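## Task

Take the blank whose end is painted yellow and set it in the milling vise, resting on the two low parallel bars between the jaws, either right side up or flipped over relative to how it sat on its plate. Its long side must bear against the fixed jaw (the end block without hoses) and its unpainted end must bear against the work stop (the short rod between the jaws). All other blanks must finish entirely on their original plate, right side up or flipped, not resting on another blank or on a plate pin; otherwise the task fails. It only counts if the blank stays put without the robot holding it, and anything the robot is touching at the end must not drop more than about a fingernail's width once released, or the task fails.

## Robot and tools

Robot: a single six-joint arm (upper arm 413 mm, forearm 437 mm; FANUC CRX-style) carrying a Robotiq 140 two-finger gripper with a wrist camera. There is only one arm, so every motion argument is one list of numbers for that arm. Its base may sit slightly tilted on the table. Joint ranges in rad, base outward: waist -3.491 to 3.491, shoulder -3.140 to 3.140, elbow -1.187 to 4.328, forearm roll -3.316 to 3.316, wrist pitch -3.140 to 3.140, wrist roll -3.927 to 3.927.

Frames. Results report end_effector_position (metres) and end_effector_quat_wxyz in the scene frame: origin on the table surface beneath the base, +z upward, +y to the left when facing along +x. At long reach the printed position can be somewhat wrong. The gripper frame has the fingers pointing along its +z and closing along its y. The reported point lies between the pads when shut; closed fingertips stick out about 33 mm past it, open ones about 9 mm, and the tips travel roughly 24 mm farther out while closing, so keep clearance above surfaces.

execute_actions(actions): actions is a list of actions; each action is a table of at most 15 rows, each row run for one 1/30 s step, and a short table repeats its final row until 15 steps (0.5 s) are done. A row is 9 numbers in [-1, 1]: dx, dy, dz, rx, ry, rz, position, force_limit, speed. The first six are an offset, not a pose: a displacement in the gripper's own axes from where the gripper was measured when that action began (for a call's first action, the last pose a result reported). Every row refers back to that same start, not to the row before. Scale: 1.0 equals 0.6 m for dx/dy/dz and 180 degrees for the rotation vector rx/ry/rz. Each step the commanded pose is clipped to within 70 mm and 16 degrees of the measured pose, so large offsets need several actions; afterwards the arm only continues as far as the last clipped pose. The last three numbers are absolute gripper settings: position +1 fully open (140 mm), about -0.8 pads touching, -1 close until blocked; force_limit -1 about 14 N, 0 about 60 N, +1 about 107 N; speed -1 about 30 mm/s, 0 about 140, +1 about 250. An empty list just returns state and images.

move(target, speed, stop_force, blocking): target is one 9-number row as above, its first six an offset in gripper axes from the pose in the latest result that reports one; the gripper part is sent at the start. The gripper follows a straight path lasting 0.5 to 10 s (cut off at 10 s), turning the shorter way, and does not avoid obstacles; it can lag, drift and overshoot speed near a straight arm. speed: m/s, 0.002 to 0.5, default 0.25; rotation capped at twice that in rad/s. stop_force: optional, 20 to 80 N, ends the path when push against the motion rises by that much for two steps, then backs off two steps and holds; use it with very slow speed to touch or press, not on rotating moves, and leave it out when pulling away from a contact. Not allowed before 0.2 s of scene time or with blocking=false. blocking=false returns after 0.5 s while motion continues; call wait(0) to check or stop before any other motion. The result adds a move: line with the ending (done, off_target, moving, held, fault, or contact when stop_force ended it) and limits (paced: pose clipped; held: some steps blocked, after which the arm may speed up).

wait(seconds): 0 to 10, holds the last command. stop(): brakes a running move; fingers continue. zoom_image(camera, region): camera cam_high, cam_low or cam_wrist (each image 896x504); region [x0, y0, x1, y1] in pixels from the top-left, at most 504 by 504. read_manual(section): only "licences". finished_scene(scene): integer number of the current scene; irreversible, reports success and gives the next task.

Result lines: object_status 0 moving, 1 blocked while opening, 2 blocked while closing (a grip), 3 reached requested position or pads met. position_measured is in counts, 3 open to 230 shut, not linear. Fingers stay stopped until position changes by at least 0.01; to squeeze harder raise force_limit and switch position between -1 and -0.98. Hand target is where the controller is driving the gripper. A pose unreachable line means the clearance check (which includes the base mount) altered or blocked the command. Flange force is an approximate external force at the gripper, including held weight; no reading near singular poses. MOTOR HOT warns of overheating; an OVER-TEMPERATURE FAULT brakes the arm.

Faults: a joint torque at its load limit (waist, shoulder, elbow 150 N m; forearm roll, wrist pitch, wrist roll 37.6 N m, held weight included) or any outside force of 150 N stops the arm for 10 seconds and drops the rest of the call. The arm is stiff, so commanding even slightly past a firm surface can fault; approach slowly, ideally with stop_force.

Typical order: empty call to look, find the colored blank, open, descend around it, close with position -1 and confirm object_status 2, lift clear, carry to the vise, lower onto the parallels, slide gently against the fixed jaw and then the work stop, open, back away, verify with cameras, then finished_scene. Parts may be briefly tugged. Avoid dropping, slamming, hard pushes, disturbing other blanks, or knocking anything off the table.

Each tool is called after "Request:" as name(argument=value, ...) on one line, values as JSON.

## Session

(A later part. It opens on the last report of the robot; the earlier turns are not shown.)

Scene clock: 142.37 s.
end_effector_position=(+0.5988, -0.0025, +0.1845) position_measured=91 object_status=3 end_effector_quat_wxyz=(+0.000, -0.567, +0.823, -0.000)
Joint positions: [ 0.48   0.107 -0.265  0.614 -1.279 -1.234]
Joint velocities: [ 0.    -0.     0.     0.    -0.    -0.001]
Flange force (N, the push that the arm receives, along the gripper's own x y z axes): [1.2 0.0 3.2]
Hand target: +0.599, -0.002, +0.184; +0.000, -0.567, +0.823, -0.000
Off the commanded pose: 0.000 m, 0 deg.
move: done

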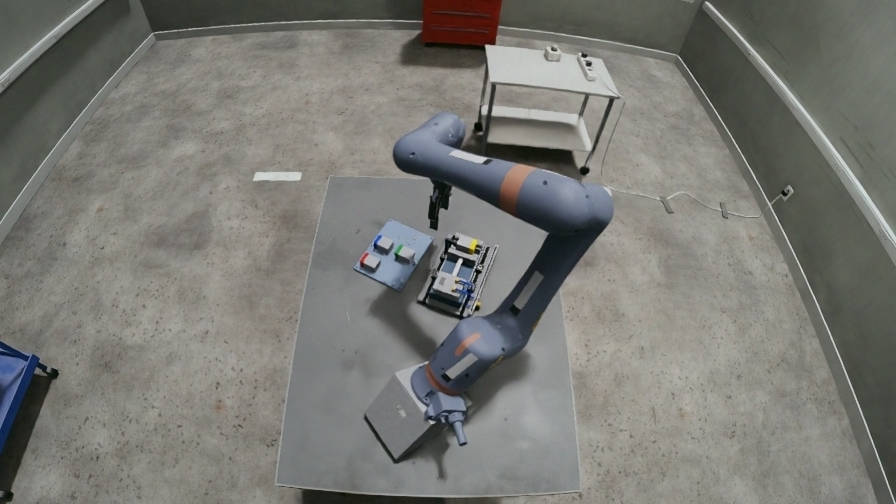

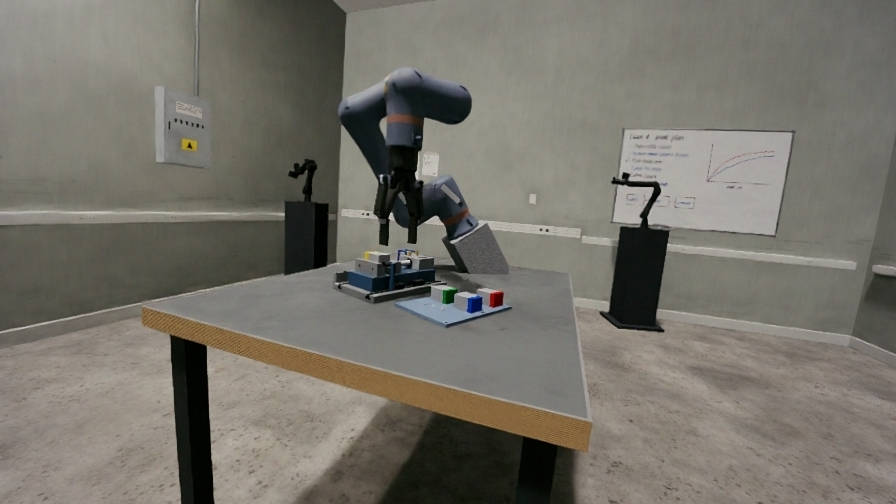

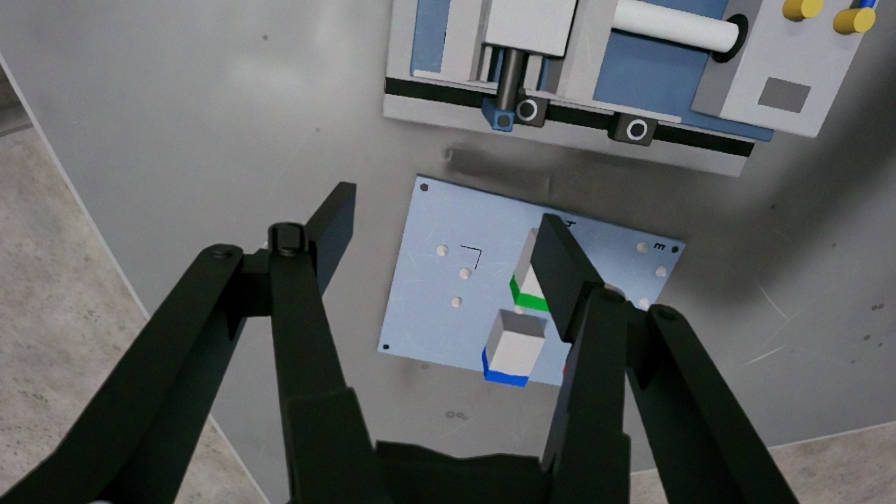

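Request:
finished_scene(scene=2)

The scene is finished: the task was done.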